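## Task

Job GT-3123 halted after its second step and earlier runs already count. Carry out only step 3: take sample plate M59 out of TC's block and put it on any unoccupied deck position, then press START at LH; this run uses both plates, so wait until it finishes. A moved plate counts only if it sits flat within the locators with well A1 at the corner labelled A1. TC, the gel base GB and the gel imager IM are loose and must finish less than a finger's width from their starting spots, upright and barely rotated. PCR plate T64 must still be on D1. Nothing may depend on the robot holding it at the end; release and pull the grippers away.

## Robot and tools

Robot: two 6-joint arms with parallel grippers, left_arm and right_arm. Both report in one shared scene frame: origin on the table top midway between the arms, +x out over the table, +z up, left_arm on the +y side. Arm bases: left_arm at (+0.034, +0.277, 0), right_arm at (-0.026, -0.259, 0). Names are just labels, not image sides. A gripper's fingers point along its own +z and close along its own y. end_effector_position is the spot between the finger pads, roughly 1 cm short of the tips. Either arm may be used; park the idle one out of the way.

Command row: one flat list of 16 numbers covering both arms: left x, y, z, qw, qx, qy, qz, opening, then the right arm's 8 in the same order. x, y, z are an absolute gripper position in metres in the scene frame; the quaternion is an absolute orientation, w first. Opening runs -1 (closed) to +1 (fully open, 0.094 m). Even when only one arm should move, both halves are required; for a stationary arm resend its last reported pose and its intended opening. To keep a gripper's orientation fixed, repeat the same quaternion rather than copying the drifting reported one.

Tools:
- execute_actions(actions): a list of up to 15 actions; each action is a table of up to 15 rows, one row per 1/30 s step, the last row held until 15 steps pass. An action is rejected for both arms if any target lies over 0.6 m from that gripper's current position along any of its axes; a malformed call or a failing first action rejects everything. An empty list just returns state and images.
- move(target, speed, blocking): target is one 16-number row of absolute poses; each gripper travels in a straight line and both finish together, lasting 0.5 to 10 s. speed is m/s, 0.002 to 0.5, default 0.25 (turning up to twice that in rad/s). No collision avoidance between arms or with objects. With blocking=false it returns after 0.5 s; until a result shows it ended, other motion calls are refused, so use wait or stop.
- wait(seconds): 0 to 10, holds the last commands and lets physics run.
- stop(): brakes a running move; fingers keep moving.
- zoom_image(camera, region): camera is cam_high, cam_low, cam_left_wrist or cam_right_wrist; region [x0, y0, x1, y1] in pixels of that 504x504 image, at most 504 by 504.
- read_manual(section): licence texts only.
- finished_scene(scene): ends scene 1 or 2 for good; call only once the goal holds on its own.

Controller behaviour: each step the command is clipped to within 70 mm and 16 degrees of the measured pose, so far targets need several actions. Arms usually end a centimetre or more short, mostly low; few-mm commands may do nothing. Reported hand positions can be off at long reach.

Results: a state line per arm (position, quaternion), Hand target lines (where the controller is heading now), grip_measured (finger opening on the command scale; each gripper off by up to ~1 mm), joint positions (last value is opening in metres), step readings with HELD marking clipped steps, and for move a "move:" line: done, off_target, moving, held or fault, plus limits such as paced (pose clipped) or held (steps blocked; a sudden fast catch-up can follow). "pose unreachable" means the clearance check altered that arm's command. FAULT and MOTOR HOT lines warn of stops; at 100 °C the arm drops what it holds, so don't hold loads longer than needed.

Grasping: command about 0.03 below grip_measured for a firm grip, less for a light one; thin parts get less force.

Stations: D1 to D3 are the liquid handler's deck slots, D1 leftmost when facing it. LH is the operator station before TC's panel; START is the left of its two buttons and works when LH's lamp is green. The handler's strip is green only while running; red means its head was blocked (fault), and once LH's lamp is red, START parks the head. A run with an unseated plate doesn't count, though the handler won't say so; runs can be repeated. Well A1 is at the labelled short end, in the corner away from the labelled long side. TC has a hand-operated lid: lower it by hand, never drop or slam it. Plates may stick in the block.

Avoid: knocking anything off the table (ends the scene), arms colliding or pushing each other, hard or fast contacts (pressing harder the further the target lies past contact), drops, and shifting TC, GB or IM. Loose objects may get nudged occasionally.

Each tool is called after "Emit:" by a JSON object that holds its "api" and its "payload".

## Session

Emit:
{"api": "execute_actions", "payload": {"actions": []}}

Scene clock: 0.00 s.
left_arm: end_effector_position=(+0.6144, +0.8489, +0.3175) grip_measured=+1.000 end_effector_quat_wxyz=(+0.614, -0.447, +0.530, -0.376) | right_arm: end_effector_position=(+0.4872, -0.3138, +0.4847) grip_measured=+1.000 end_effector_quat_wxyz=(+0.700, +0.038, +0.712, -0.034)
Joint positions: left_arm=[ 0.794  2.031  1.678  0.405  0.774 -1.287  0.094] | right_arm=[ 0.007  1.039  1.033 -0.011 -0.006  0.004  0.094]
Joint velocities: left_arm=[ 0.005  0.005  0.007  0.007 -0.051 -0.037  0.   ] | right_arm=[ 0.005 -0.015 -0.002 -0.002 -0.022 -0.051  0.   ]
Motor temperatures (°C, as the motors report them): left_arm=[21 21 22 20 22 22] | right_arm=[22 23 21 22 24 24]
Hand target (left_arm): +0.616, +0.850, +0.345; +0.631, -0.430, +0.528, -0.372
Hand target (right_arm): +0.486, -0.314, +0.510; +0.716, +0.037, +0.696, -0.035

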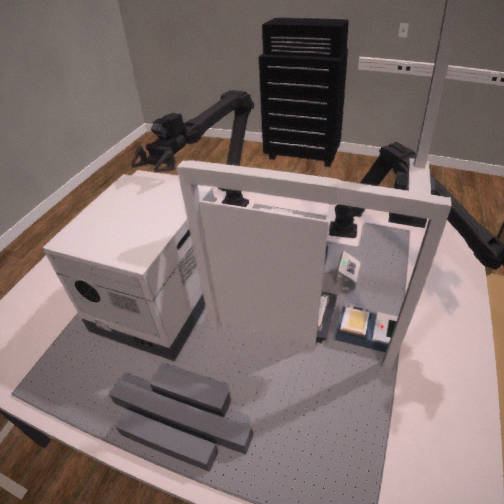

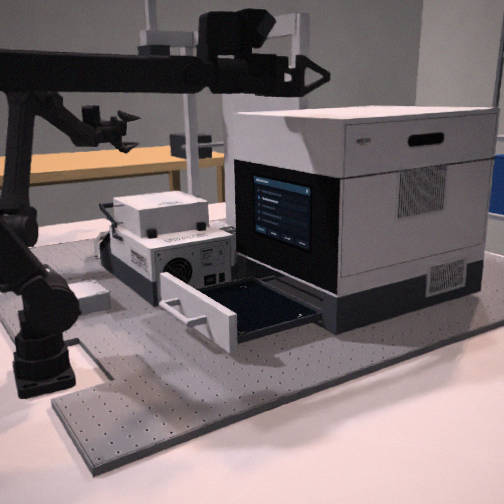

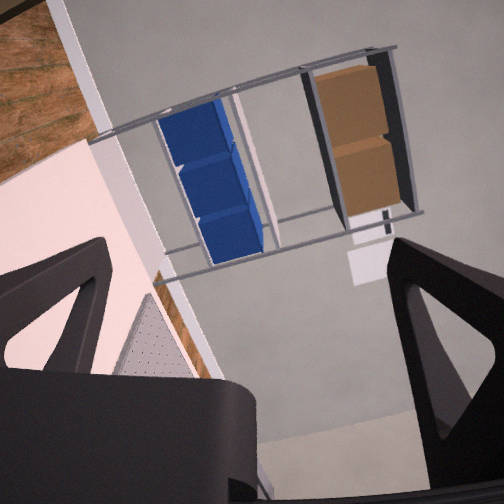

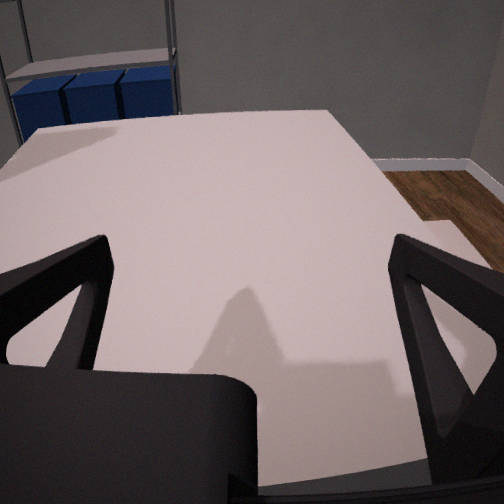

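Emit:
{"api": "move", "payload": {"target": [0.2,0.6,0.45,0.5,-0.3,0.8,0.0,1,0.27,0.0,0.5,0.5,0,0.866,0,1]}}

Scene clock: 7.00 s.
left_arm: end_effector_position=(+0.1996, +0.5965, +0.4242) grip_measured=+1.000 end_effector_quat_wxyz=(+0.492, -0.314, +0.812, -0.028) | right_arm: end_effector_position=(+0.2684, -0.0116, +0.4685) grip_measured=+1.000 end_effector_quat_wxyz=(+0.486, -0.015, +0.873, -0.028)
Joint positions: left_arm=[ 1.346  0.972  1.218 -1.236  0.907  0.45   0.094] | right_arm=[ 1.156  1.039  1.377 -1.258  0.85   0.706  0.094]
Joint velocities: left_arm=[-0.005 -0.024  0.002 -0.007 -0.051 -0.051  0.   ] | right_arm=[-0.005 -0.005 -0.012  0.007  0.022 -0.081  0.   ]
Motor temperatures (°C, as the motors report them): left_arm=[21 23 26 20 22 22] | right_arm=[22 23 26 22 24 24]
Hand target (left_arm): +0.197, +0.601, +0.452; +0.503, -0.299, +0.811, -0.003
Hand target (right_arm): +0.268, -0.008, +0.499; +0.500, +0.001, +0.866, -0.002
Off the commanded pose (left_arm): 0.026 m, 4 deg.
Off the commanded pose (right_arm): 0.034 m, 4 deg.
move: off_target (left_arm, right_arm); limits=paced
camera_calibration (this result's frames):
cam_left_wrist: T_world_to_cam=[[0.492281, -0.797048, 0.34982, 0.229678], [-0.737013, -0.595503, -0.319668, 0.643282], [0.46311, -0.100456, -0.88059, 0.461311], [0, 0, 0, 1]] pos_world=[0.147404, 0.612482, 0.531516]
cam_right_wrist: T_world_to_cam=[[-0.00268681, -0.998551, 0.0537407, -0.040303], [-0.926142, -0.0177845, -0.376755, 0.431812], [0.377165, -0.0507838, -0.924753, 0.452496], [0, 0, 0, 1]] pos_world=[0.229145, -0.00958562, 0.5833]

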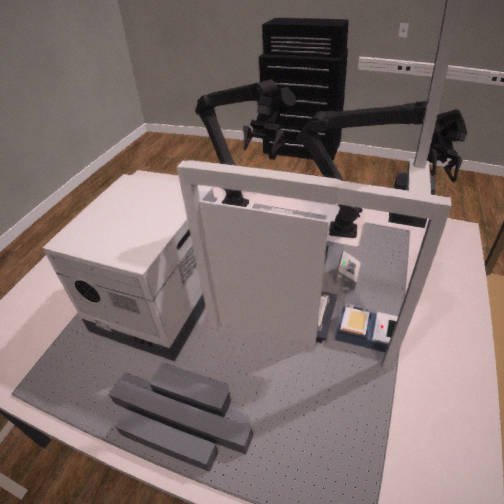

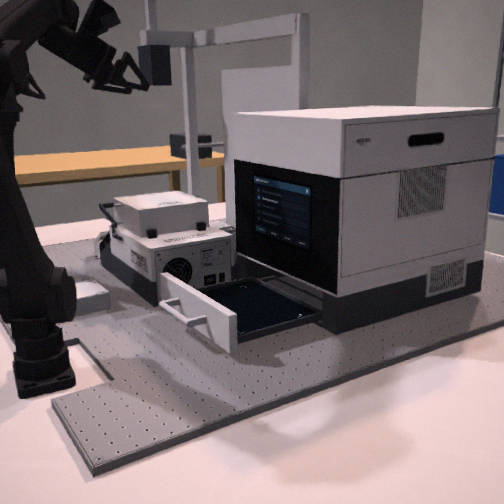

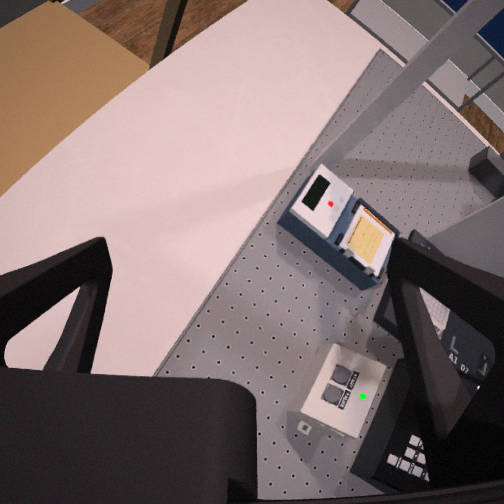

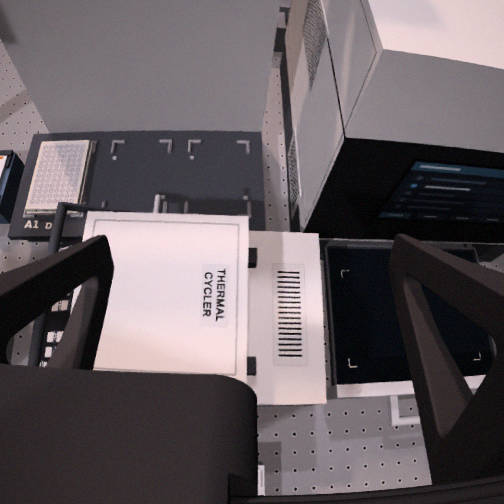

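Emit:
{"api": "move", "payload": {"target": [0.34,0.38,0.36,0.406,0.579,0.579,-0.406,1,0.15,-0.3,0.5,0.5,0,0.866,0,1]}}

Scene clock: 15.57 s.
left_arm: end_effector_position=(+0.3321, +0.3749, +0.3450) grip_measured=+1.000 end_effector_quat_wxyz=(+0.475, +0.429, +0.754, -0.148) | right_arm: end_effector_position=(+0.1545, -0.2916, +0.4834) grip_measured=+1.000 end_effector_quat_wxyz=(+0.496, +0.007, +0.868, +0.018)
Joint positions: left_arm=[ 0.677  1.101  1.118 -1.686  1.038  1.9    0.094] | right_arm=[-0.718  0.465  1.211 -1.482 -0.712 -0.489  0.094]
Joint velocities: left_arm=[-0.015 -0.005 -0.012 -0.002 -0.007 -0.007  0.   ] | right_arm=[-0.015 -0.005 -0.002 -0.017 -0.037 -0.051  0.   ]
Motor temperatures (°C, as the motors report them): left_arm=[21 23 28 20 23 22] | right_arm=[22 23 28 22 24 24]
Hand target (left_arm): +0.339, +0.377, +0.360; +0.476, +0.447, +0.745, -0.136
Hand target (right_arm): +0.152, -0.292, +0.498; +0.503, +0.002, +0.865, +0.004
Off the commanded pose (left_arm): 0.018 m, 41 deg; orientation clipped at the last step of the last action.
Off the commanded pose (right_arm): 0.019 m, 2 deg.
joint sent to its limit (left arm) — the command would take joint 4 (wrist pitch) past its lower limit, so that joint was sent only as far as its limit.
move: off_target (left_arm, right_arm); limits=paced
camera_calibration (this result's frames):
cam_left_wrist: T_world_to_cam=[[-0.780705, -0.595895, -0.188173, 0.548558], [-0.501674, 0.777207, -0.379833, 0.0115736], [0.372589, -0.202136, -0.905714, 0.384756], [0, 0, 0, 1]] pos_world=[0.290712, 0.395661, 0.456099]
cam_right_wrist: T_world_to_cam=[[0.0040909, -0.998888, -0.0469704, -0.273521], [-0.918005, 0.014875, -0.396291, 0.344683], [0.396549, 0.0447402, -0.916923, 0.516099], [0, 0, 0, 1]] pos_world=[0.112881, -0.301435, 0.59697]

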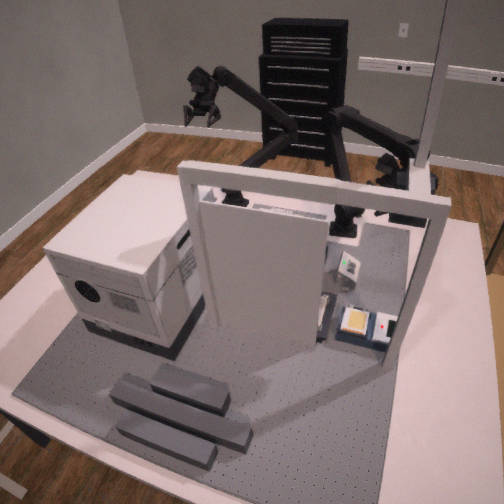

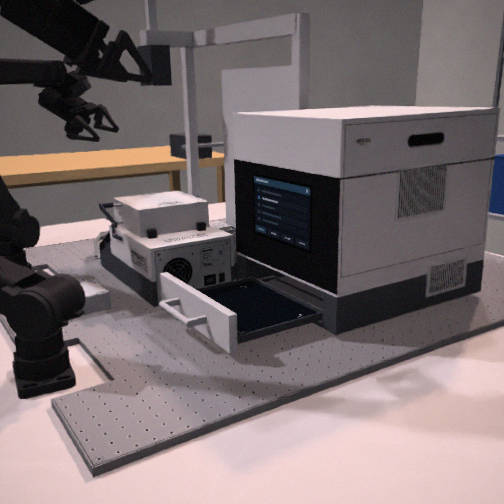

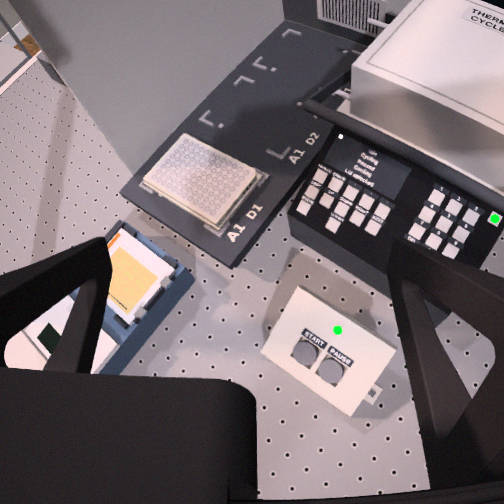

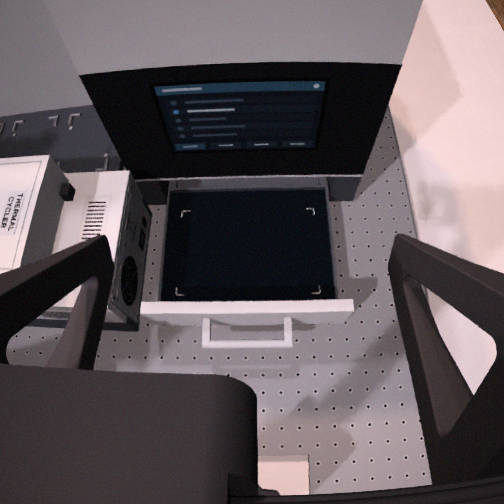

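Emit:
{"api": "move", "payload": {"target": [0.25,0.27,0.21,0.242,-0.242,0.665,-0.665,-0.2,0.15,-0.3,0.5,0.5,0,0.866,0,1]}}

Scene clock: 27.83 s.
left_arm: end_effector_position=(+0.2719, +0.2916, +0.2388) grip_measured=-0.197 end_effector_quat_wxyz=(+0.356, -0.092, +0.772, -0.519) | right_arm: end_effector_position=(+0.1529, -0.2990, +0.4780) grip_measured=+1.000 end_effector_quat_wxyz=(+0.491, +0.007, +0.871, +0.018)
Joint positions: left_arm=[ 0.706  0.998  0.604 -1.686  1.33   1.005  0.038] | right_arm=[-0.818  0.484  1.211 -1.54  -0.777 -0.594  0.094]
Joint velocities: left_arm=[-0.015 -0.015 -0.012  0.007  0.007 -0.007  0.   ] | right_arm=[-0.005 -0.015 -0.007 -0.017  0.007 -0.007  0.   ]
Motor temperatures (°C, as the motors report them): left_arm=[21 22 30 20 23 22] | right_arm=[22 23 28 22 24 24]
Hand target (left_arm): +0.273, +0.293, +0.241; +0.359, -0.089, +0.772, -0.517
Hand target (right_arm): +0.151, -0.299, +0.499; +0.500, +0.000, +0.866, -0.001
Off the commanded pose (left_arm): 0.042 m, 30 deg; orientation clipped at the last step of the last action.
Off the commanded pose (right_arm): 0.022 m, 3 deg.
move: held (left_arm), off_target (right_arm); limits=paced,held; held on 34 of 119 steps (left_arm), including the last (left_arm)
pose unreachable (left arm): on one or more control steps of this call, first in action 0 (counted from 0), this arm could not follow its commanded pose, so it was not sent that pose on those steps. On the call's last step it was still not sent that pose. It may still have moved: this result reports where it is.
cause: the commanded pose would bring two parts of the arm too close to each other (its wrist (the part past joint 4) and its wrist camera, with joints 5 (wrist yaw) and 6 (wrist roll) between them).
camera_calibration (this result's frames):
cam_left_wrist: T_world_to_cam=[[-0.219949, -0.451756, 0.864603, -0.013994], [-0.971601, 0.0221696, -0.235585, 0.319282], [0.0872589, -0.891866, -0.443802, 0.462612], [0, 0, 0, 1]] pos_world=[0.26677, 0.399187, 0.292625]
cam_right_wrist: T_world_to_cam=[[0.00430825, -0.9989, -0.0466861, -0.281316], [-0.922671, 0.01403, -0.385332, 0.336407], [0.385564, 0.044736, -0.921596, 0.515982], [0, 0, 0, 1]] pos_world=[0.112661, -0.30881, 0.592022]

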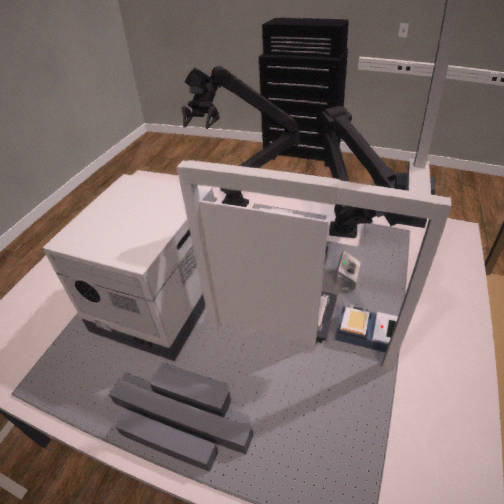

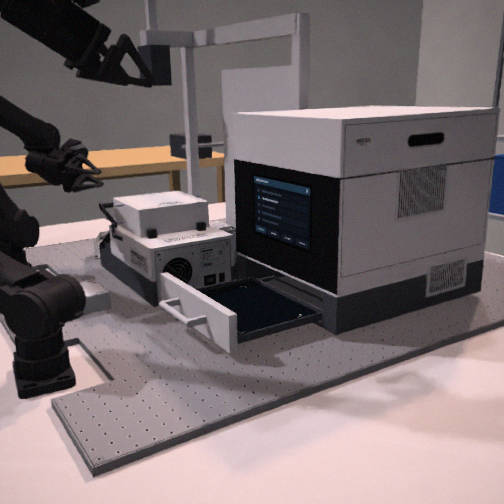

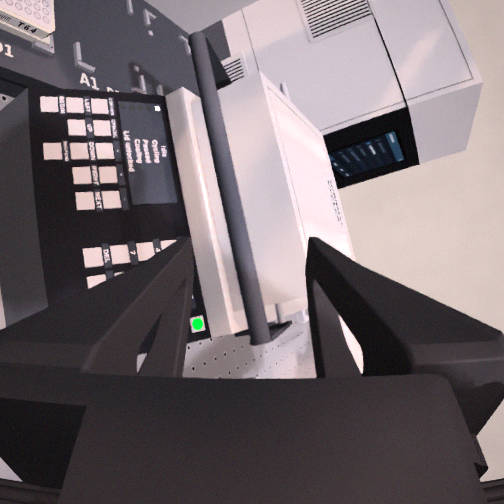

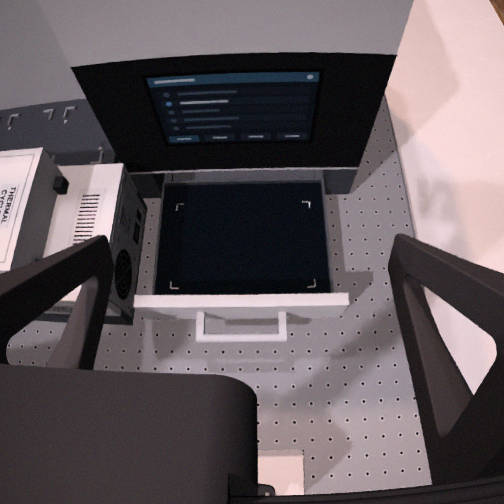

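Emit:
{"api": "move", "payload": {"target": [0.36,0.25,0.3,0.26,0,0.966,0,-0.3,0.15,-0.3,0.5,0.5,0,0.866,0,1]}}

Emit:
{"api": "move", "payload": {"target": [0.36,0.195,0.25,0.26,0,0.966,0,-0.3,0.15,-0.3,0.5,0.5,0,0.866,0,1], "speed": 0.1}}

Scene clock: 33.27 s.
left_arm: end_effector_position=(+0.3493, +0.2558, +0.2724) grip_measured=-0.297 end_effector_quat_wxyz=(+0.236, +0.005, +0.972, +0.008) | right_arm: end_effector_position=(+0.1525, -0.2993, +0.4775) grip_measured=+1.000 end_effector_quat_wxyz=(+0.490, +0.006, +0.871, +0.018)
Joint positions: left_arm=[-0.23   0.852  0.933 -1.178 -0.059 -0.074  0.033] | right_arm=[-0.826  0.485  1.211 -1.547 -0.782 -0.603  0.094]
Joint velocities: left_arm=[-0.015 -0.005 -0.012 -0.017 -0.051 -0.051 -0.   ] | right_arm=[-0.005 -0.005  0.002  0.027 -0.051 -0.051  0.   ]
Motor temperatures (°C, as the motors report them): left_arm=[21 22 30 20 23 22] | right_arm=[22 23 29 22 25 24]
Hand target (left_arm): +0.360, +0.252, +0.299; +0.257, +0.001, +0.966, +0.005
Hand target (right_arm): +0.150, -0.299, +0.499; +0.500, +0.000, +0.866, -0.001
Off the commanded pose (left_arm): 0.030 m, 3 deg.
Off the commanded pose (right_arm): 0.023 m, 3 deg.
move: off_target (left_arm, right_arm)
camera_calibration (this result's frames):
cam_left_wrist: T_world_to_cam=[[0.00173198, -0.999629, -0.0271874, 0.263395], [-0.987336, -0.00602222, 0.158527, 0.308529], [-0.158632, 0.0265686, -0.98698, 0.437781], [0, 0, 0, 1]] pos_world=[0.373612, 0.253524, 0.390332]
cam_right_wrist: T_world_to_cam=[[0.00484327, -0.998883, -0.0469928, -0.281532], [-0.923122, 0.013602, -0.384266, 0.335294], [0.384477, 0.0452412, -0.922026, 0.516168], [0, 0, 0, 1]] pos_world=[0.112426, -0.30913, 0.591533]

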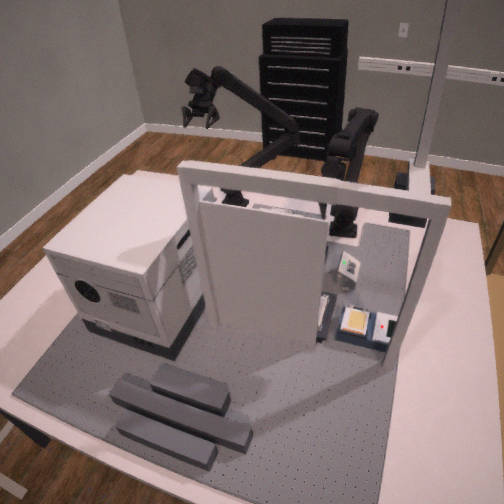

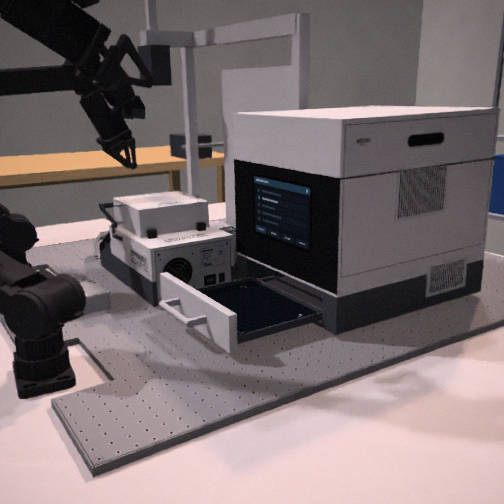

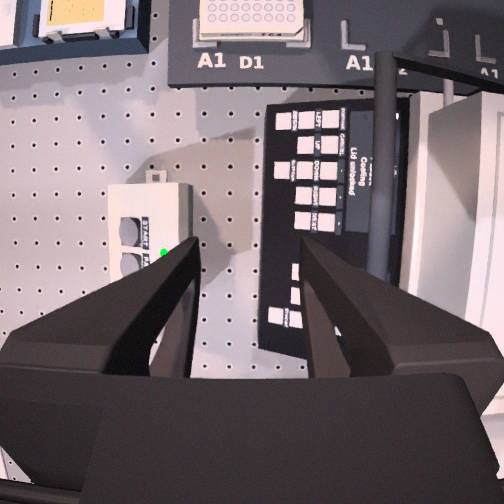

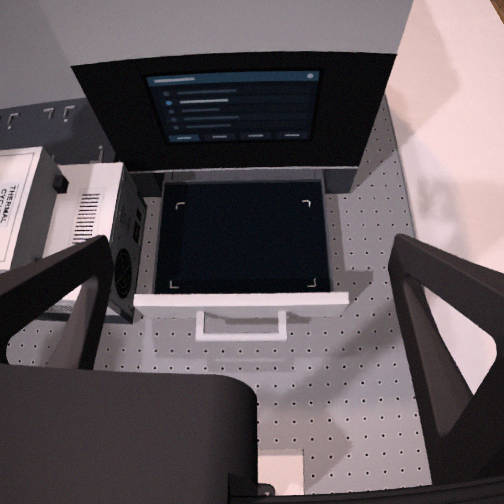

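Scene clock: 34.37 s.
left_arm: end_effector_position=(+0.3544, +0.1992, +0.2490) grip_measured=-0.297 end_effector_quat_wxyz=(+0.256, +0.004, +0.967, +0.004) | right_arm: end_effector_position=(+0.1525, -0.2993, +0.4775) grip_measured=+1.000 end_effector_quat_wxyz=(+0.490, +0.006, +0.871, +0.018)
Joint positions: left_arm=[-0.453  0.876  0.872 -1.073 -0.162 -0.272  0.033] | right_arm=[-0.826  0.485  1.211 -1.547 -0.783 -0.605  0.094]
Joint velocities: left_arm=[-0.024  0.005  0.017 -0.022 -0.051  0.066 -0.001] | right_arm=[ 0.015 -0.005  0.007  0.017 -0.022 -0.022  0.   ]
Motor temperatures (°C, as the motors report them): left_arm=[21 22 30 20 23 22] | right_arm=[22 23 29 22 25 24]
Hand target (left_arm): +0.360, +0.195, +0.250; +0.261, +0.000, +0.965, +0.001
Hand target (right_arm): +0.150, -0.299, +0.499; +0.500, +0.000, +0.866, -0.001
Off the commanded pose (left_arm): 0.007 m, 1 deg.
Off the commanded pose (right_arm): 0.023 m, 3 deg.
move: off_target (right_arm)
camera_calibration (this result's frames):
cam_left_wrist: T_world_to_cam=[[0.00194993, -0.999833, -0.0181566, 0.203956], [-0.993136, -0.00405962, 0.116893, 0.328982], [-0.116948, 0.0178041, -0.992978, 0.405383], [0, 0, 0, 1]] pos_world=[0.373735, 0.19804, 0.367784]
cam_right_wrist: T_world_to_cam=[[0.00532706, -0.998919, -0.0461791, -0.282019], [-0.923031, 0.0128533, -0.384512, 0.33519], [0.38469, 0.0446731, -0.921964, 0.515967], [0, 0, 0, 1]] pos_world=[0.112406, -0.309072, 0.591564]

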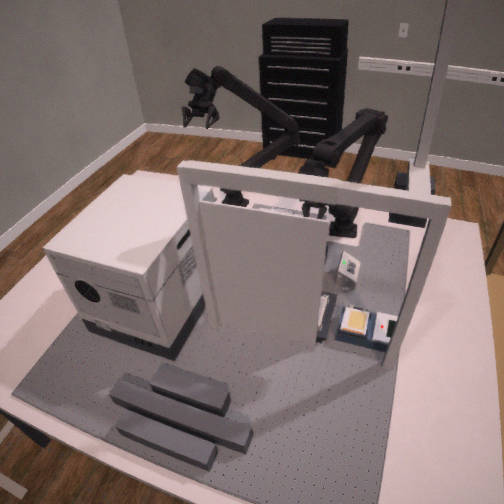

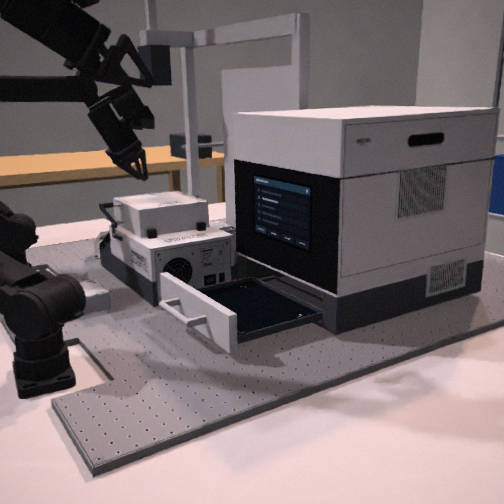

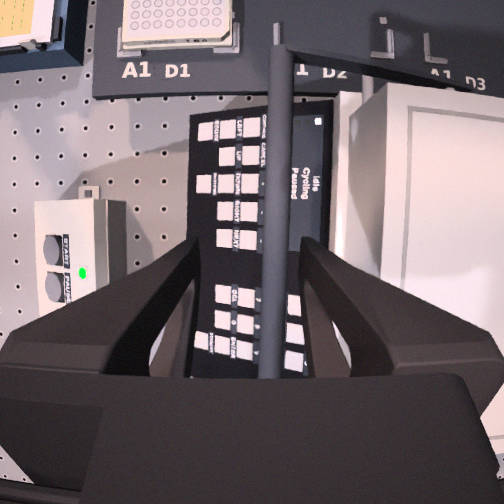

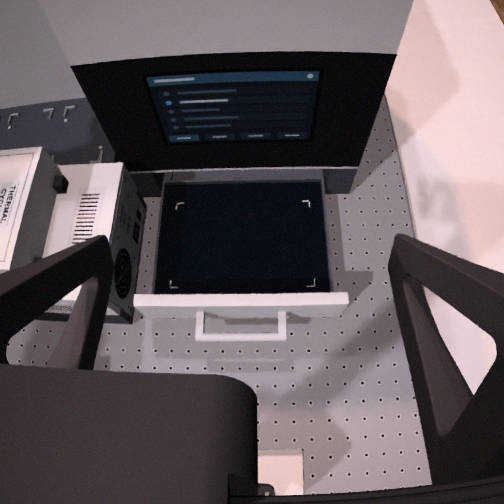

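Emit:
{"api": "move", "payload": {"target": [0.36,0.186,0.18,0.26,0,0.966,0,-0.3,0.15,-0.3,0.5,0.5,0,0.866,0,1], "speed": 0.08}}

Emit:
{"api": "move", "payload": {"target": [0.36,0.186,0.18,0.26,0,0.966,0,-0.85,0.15,-0.3,0.5,0.5,0,0.866,0,1]}}

Emit:
{"api": "move", "payload": {"target": [0.36,0.175,0.24,0.26,0,0.966,0,-0.85,0.15,-0.3,0.5,0.5,0,0.866,0,1], "speed": 0.04}}

Scene clock: 39.70 s.
left_arm: end_effector_position=(+0.3544, +0.1922, +0.1784) grip_measured=-0.297 end_effector_quat_wxyz=(+0.255, +0.000, +0.967, +0.004) | right_arm: end_effector_position=(+0.1525, -0.2993, +0.4775) grip_measured=+1.000 end_effector_quat_wxyz=(+0.490, +0.006, +0.871, +0.018)
Joint positions: left_arm=[-0.479  0.909  0.704 -0.879 -0.175 -0.303  0.033] | right_arm=[-0.826  0.485  1.211 -1.547 -0.783 -0.605  0.094]
Joint velocities: left_arm=[-0.024 -0.015  0.007 -0.007 -0.037  0.022 -0.001] | right_arm=[-0.015 -0.015 -0.012 -0.002  0.007  0.037  0.   ]
Motor temperatures (°C, as the motors report them): left_arm=[21 22 30 20 23 22] | right_arm=[22 23 30 22 25 24]
Hand target (left_arm): +0.359, +0.186, +0.180; +0.260, +0.000, +0.965, +0.000
Hand target (right_arm): +0.150, -0.299, +0.499; +0.500, +0.000, +0.866, -0.001
Off the commanded pose (left_arm): 0.009 m, 1 deg.
Off the commanded pose (right_arm): 0.023 m, 3 deg.
move: off_target (right_arm)
camera_calibration (this result's frames):
cam_left_wrist: T_world_to_cam=[[0.00818808, -0.999845, -0.0155837, 0.19301], [-0.992678, -0.0100056, 0.120375, 0.337572], [-0.120512, 0.014484, -0.992606, 0.337229], [0, 0, 0, 1]] pos_world=[0.37416, 0.191473, 0.297108]
cam_right_wrist: T_world_to_cam=[[0.00532706, -0.998919, -0.0461791, -0.282019], [-0.923031, 0.0128533, -0.384512, 0.33519], [0.38469, 0.0446731, -0.921964, 0.515967], [0, 0, 0, 1]] pos_world=[0.112406, -0.309072, 0.591564]

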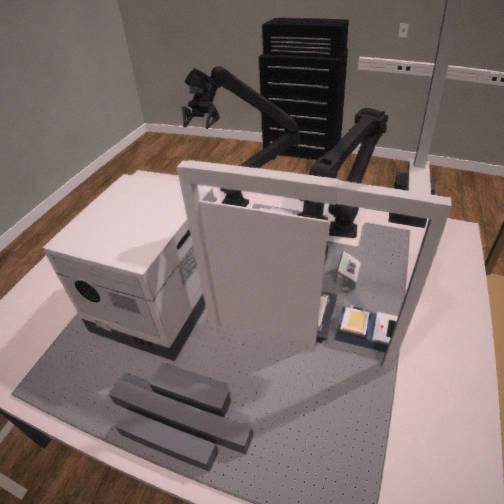

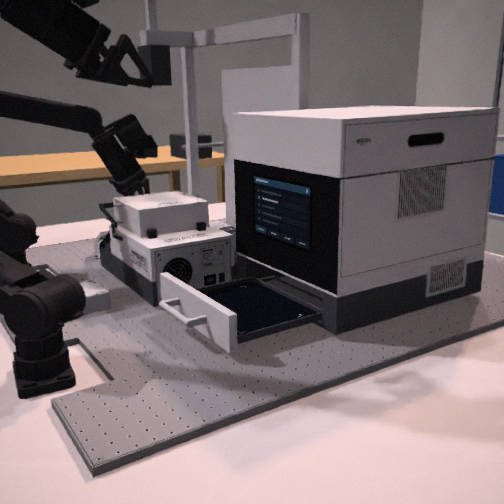

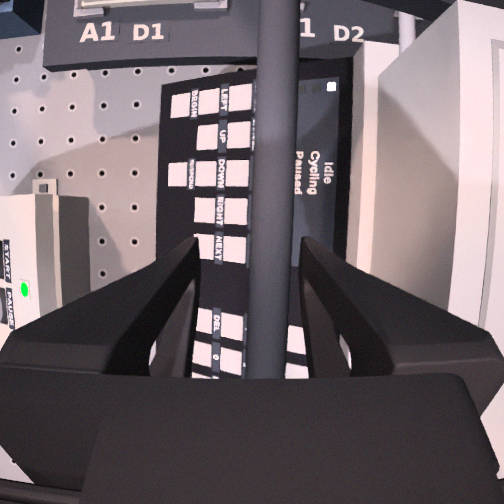

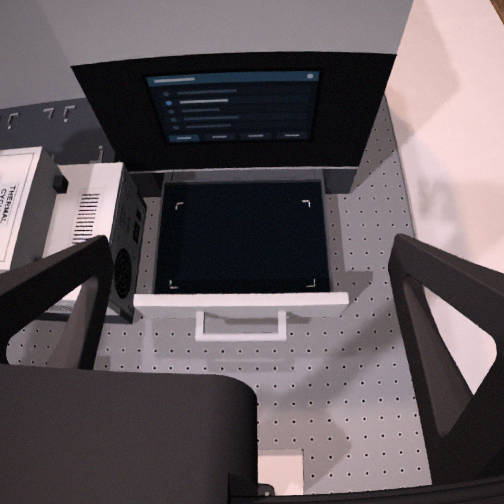

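Scene clock: 40.40 s.
left_arm: end_effector_position=(+0.3544, +0.1869, +0.1783) grip_measured=-0.782 end_effector_quat_wxyz=(+0.255, +0.010, +0.967, -0.003) | right_arm: end_effector_position=(+0.1525, -0.2993, +0.4775) grip_measured=+1.000 end_effector_quat_wxyz=(+0.490, +0.006, +0.871, +0.018)
Joint positions: left_arm=[-0.487  0.911  0.704 -0.873 -0.162 -0.294  0.01 ] | right_arm=[-0.827  0.485  1.211 -1.547 -0.783 -0.605  0.094]
Joint velocities: left_arm=[-0.015 -0.034 -0.002 -0.007  0.022  0.037  0.001] | right_arm=[-0.005 -0.024  0.002  0.007  0.007 -0.081  0.   ]
Motor temperatures (°C, as the motors report them): left_arm=[21 22 30 20 23 22] | right_arm=[22 23 30 22 25 24]
Hand target (left_arm): +0.360, +0.186, +0.180; +0.260, -0.000, +0.966, -0.000
Hand target (right_arm): +0.150, -0.299, +0.499; +0.500, +0.000, +0.866, -0.001
Off the commanded pose (left_arm): 0.006 m, 1 deg.
Off the commanded pose (right_arm): 0.023 m, 3 deg.
move: off_target (right_arm)
camera_calibration (this result's frames):
cam_left_wrist: T_world_to_cam=[[-0.0135941, -0.999881, -0.00726705, 0.193932], [-0.992738, 0.0126275, 0.119629, 0.333503], [-0.119523, 0.00884053, -0.992792, 0.33799], [0, 0, 0, 1]] pos_world=[0.374116, 0.18671, 0.297067]
cam_right_wrist: T_world_to_cam=[[0.00521614, -0.998912, -0.0463423, -0.281935], [-0.922942, 0.0130287, -0.384718, 0.335344], [0.384903, 0.044778, -0.92187, 0.515951], [0, 0, 0, 1]] pos_world=[0.112382, -0.309101, 0.591587]

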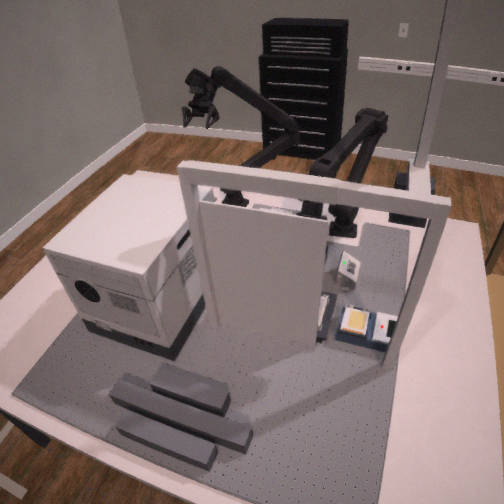

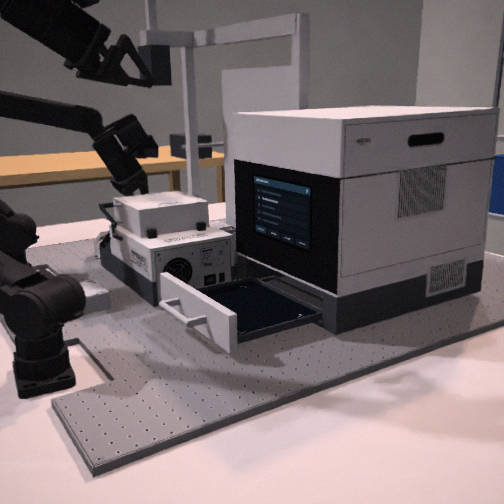

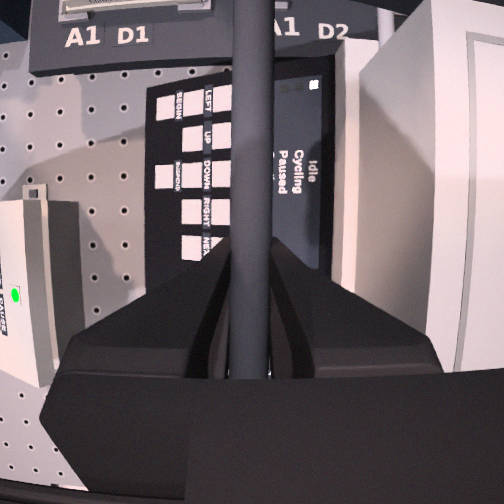

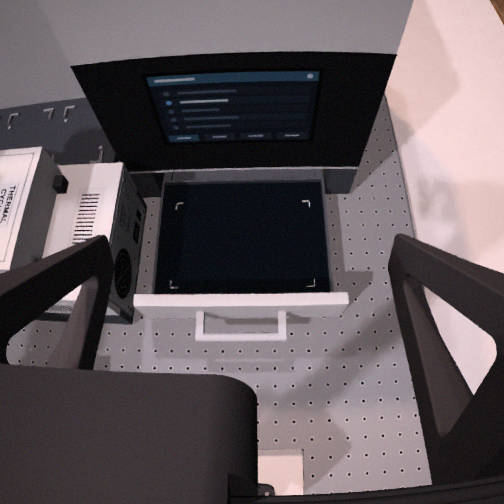

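Scene clock: 42.23 s.
left_arm: end_effector_position=(+0.3534, +0.1802, +0.1976) grip_measured=-0.782 end_effector_quat_wxyz=(+0.236, +0.017, +0.972, +0.012) | right_arm: end_effector_position=(+0.1525, -0.2993, +0.4775) grip_measured=+1.000 end_effector_quat_wxyz=(+0.490, +0.006, +0.871, +0.018)
Joint positions: left_arm=[-0.521  0.935  0.782 -0.977 -0.188 -0.311  0.01 ] | right_arm=[-0.827  0.485  1.211 -1.547 -0.783 -0.605  0.094]
Joint velocities: left_arm=[ 0.005 -0.024  0.012  0.002 -0.007 -0.007 -0.   ] | right_arm=[ 0.015 -0.005 -0.007 -0.002 -0.022  0.051  0.   ]
Motor temperatures (°C, as the motors report them): left_arm=[21 22 31 20 23 22] | right_arm=[22 23 30 22 25 24]
Hand target (left_arm): +0.360, +0.175, +0.239; +0.261, +0.001, +0.965, -0.001
Hand target (right_arm): +0.150, -0.299, +0.499; +0.500, +0.000, +0.866, -0.001
Off the commanded pose (left_arm): 0.043 m, 4 deg.
Off the commanded pose (right_arm): 0.023 m, 3 deg.
move: off_target (left_arm, right_arm)
camera_calibration (this result's frames):
cam_left_wrist: T_world_to_cam=[[-0.0216429, -0.998977, -0.0396989, 0.196443], [-0.987166, 0.015069, 0.158985, 0.320025], [-0.158224, 0.0426303, -0.986483, 0.363397], [0, 0, 0, 1]] pos_world=[0.377668, 0.175928, 0.315404]
cam_right_wrist: T_world_to_cam=[[0.00521614, -0.998912, -0.0463423, -0.281935], [-0.922942, 0.0130287, -0.384718, 0.335344], [0.384903, 0.044778, -0.92187, 0.515951], [0, 0, 0, 1]] pos_world=[0.112382, -0.309101, 0.591587]

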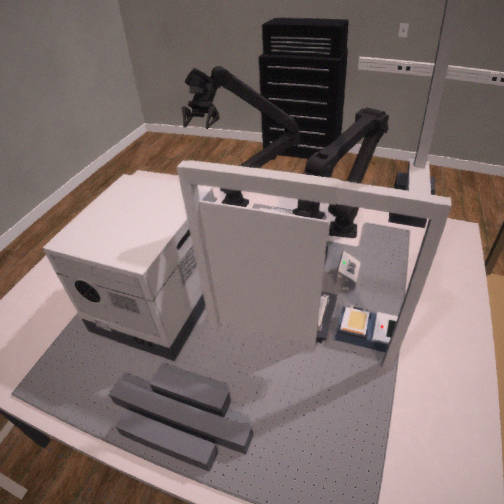

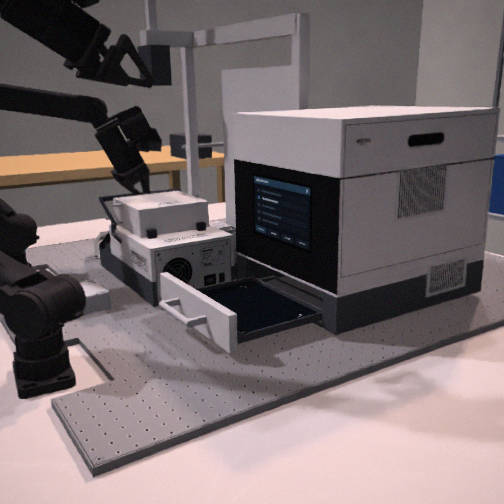

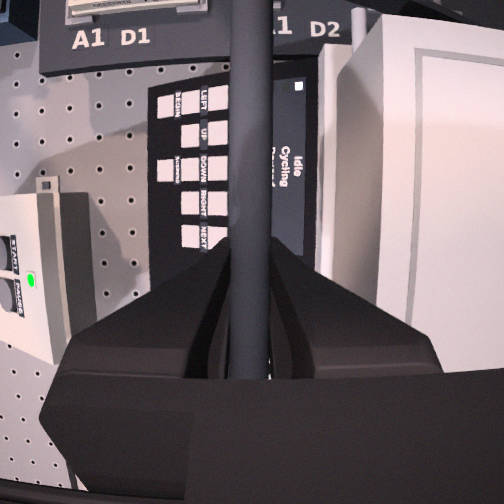

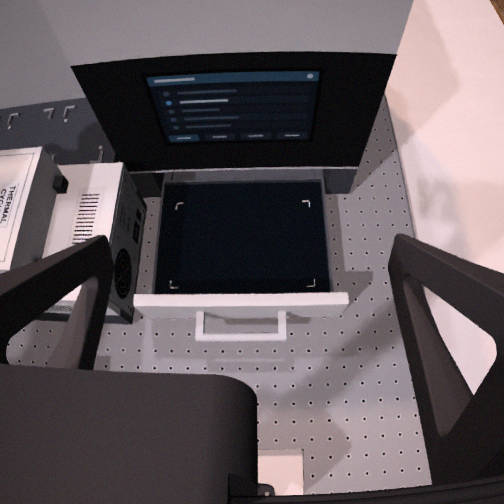

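The handle pivots on its own (latch). Continue.

Emit:
{"api": "move", "payload": {"target": [0.36,0.15,0.275,0.26,0,0.966,0,-0.85,0.15,-0.3,0.5,0.5,0,0.866,0,1], "speed": 0.04}}

Emit:
{"api": "zoom_image", "payload": {"camera": "cam_low", "region": [70,130,250,310]}}

Scene clock: 46.30 s.
left_arm: end_effector_position=(+0.3529, +0.1584, +0.2317) grip_measured=-0.781 end_effector_quat_wxyz=(+0.232, +0.020, +0.972, +0.020) | right_arm: end_effector_position=(+0.1525, -0.2993, +0.4775) grip_measured=+1.000 end_effector_quat_wxyz=(+0.490, +0.006, +0.871, +0.018)
Joint positions: left_arm=[-0.603  0.961  0.89  -1.087 -0.234 -0.381  0.01 ] | right_arm=[-0.827  0.485  1.211 -1.547 -0.783 -0.605  0.094]
Joint velocities: left_arm=[-0.005 -0.024 -0.002 -0.002  0.022 -0.037  0.001] | right_arm=[-0.005 -0.015 -0.002  0.012  0.022 -0.037  0.   ]
Motor temperatures (°C, as the motors report them): left_arm=[21 22 33 20 23 22] | right_arm=[22 23 30 22 25 24]
Hand target (left_arm): +0.359, +0.151, +0.274; +0.261, +0.001, +0.965, -0.001
Hand target (right_arm): +0.150, -0.299, +0.499; +0.500, +0.000, +0.866, -0.001
Off the commanded pose (left_arm): 0.045 m, 5 deg.
Off the commanded pose (right_arm): 0.023 m, 3 deg.
move: off_target (left_arm, right_arm)
camera_calibration (this result's frames):
cam_left_wrist: T_world_to_cam=[[-0.0230905, -0.998122, -0.0567393, 0.180349], [-0.986087, 0.0133932, 0.165691, 0.312764], [-0.16462, 0.0597758, -0.984544, 0.397002], [0, 0, 0, 1]] pos_world=[0.377932, 0.15209, 0.349277]
cam_right_wrist: T_world_to_cam=[[0.00521614, -0.998912, -0.0463423, -0.281935], [-0.922942, 0.0130287, -0.384718, 0.335344], [0.384903, 0.044778, -0.92187, 0.515951], [0, 0, 0, 1]] pos_world=[0.112382, -0.309101, 0.591587]

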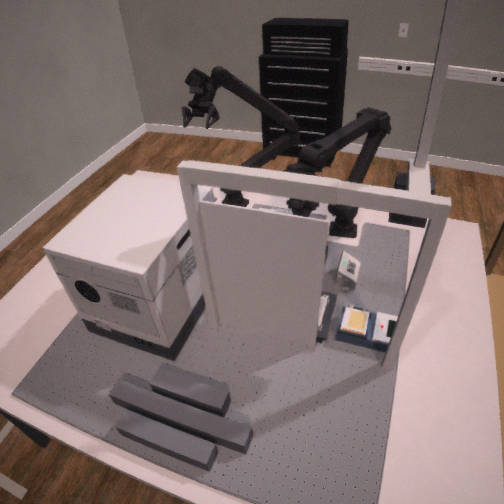

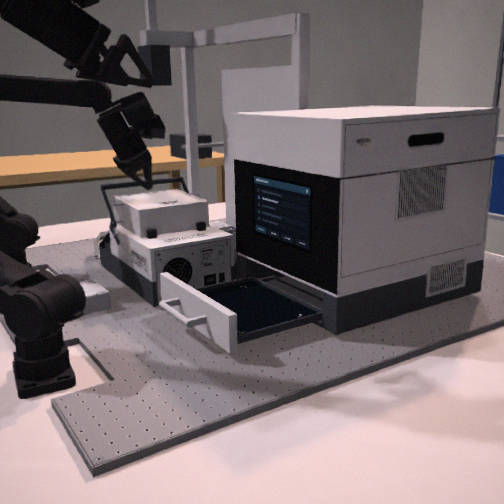

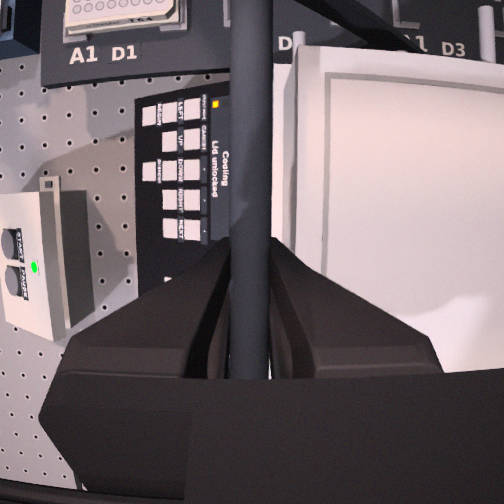

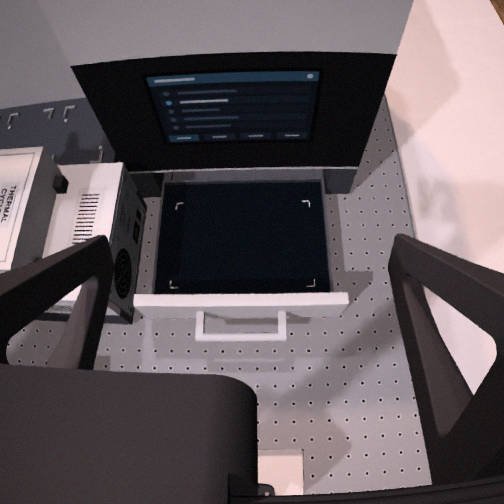

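Region (70, 130, 250, 310) of cam_low's 504x504 image, scaled by 2.800, with more detail than that image has.

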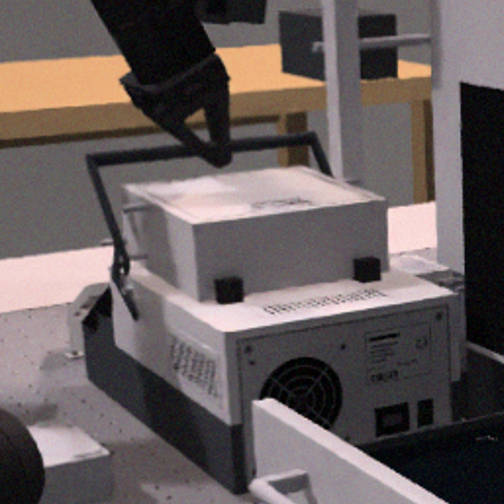

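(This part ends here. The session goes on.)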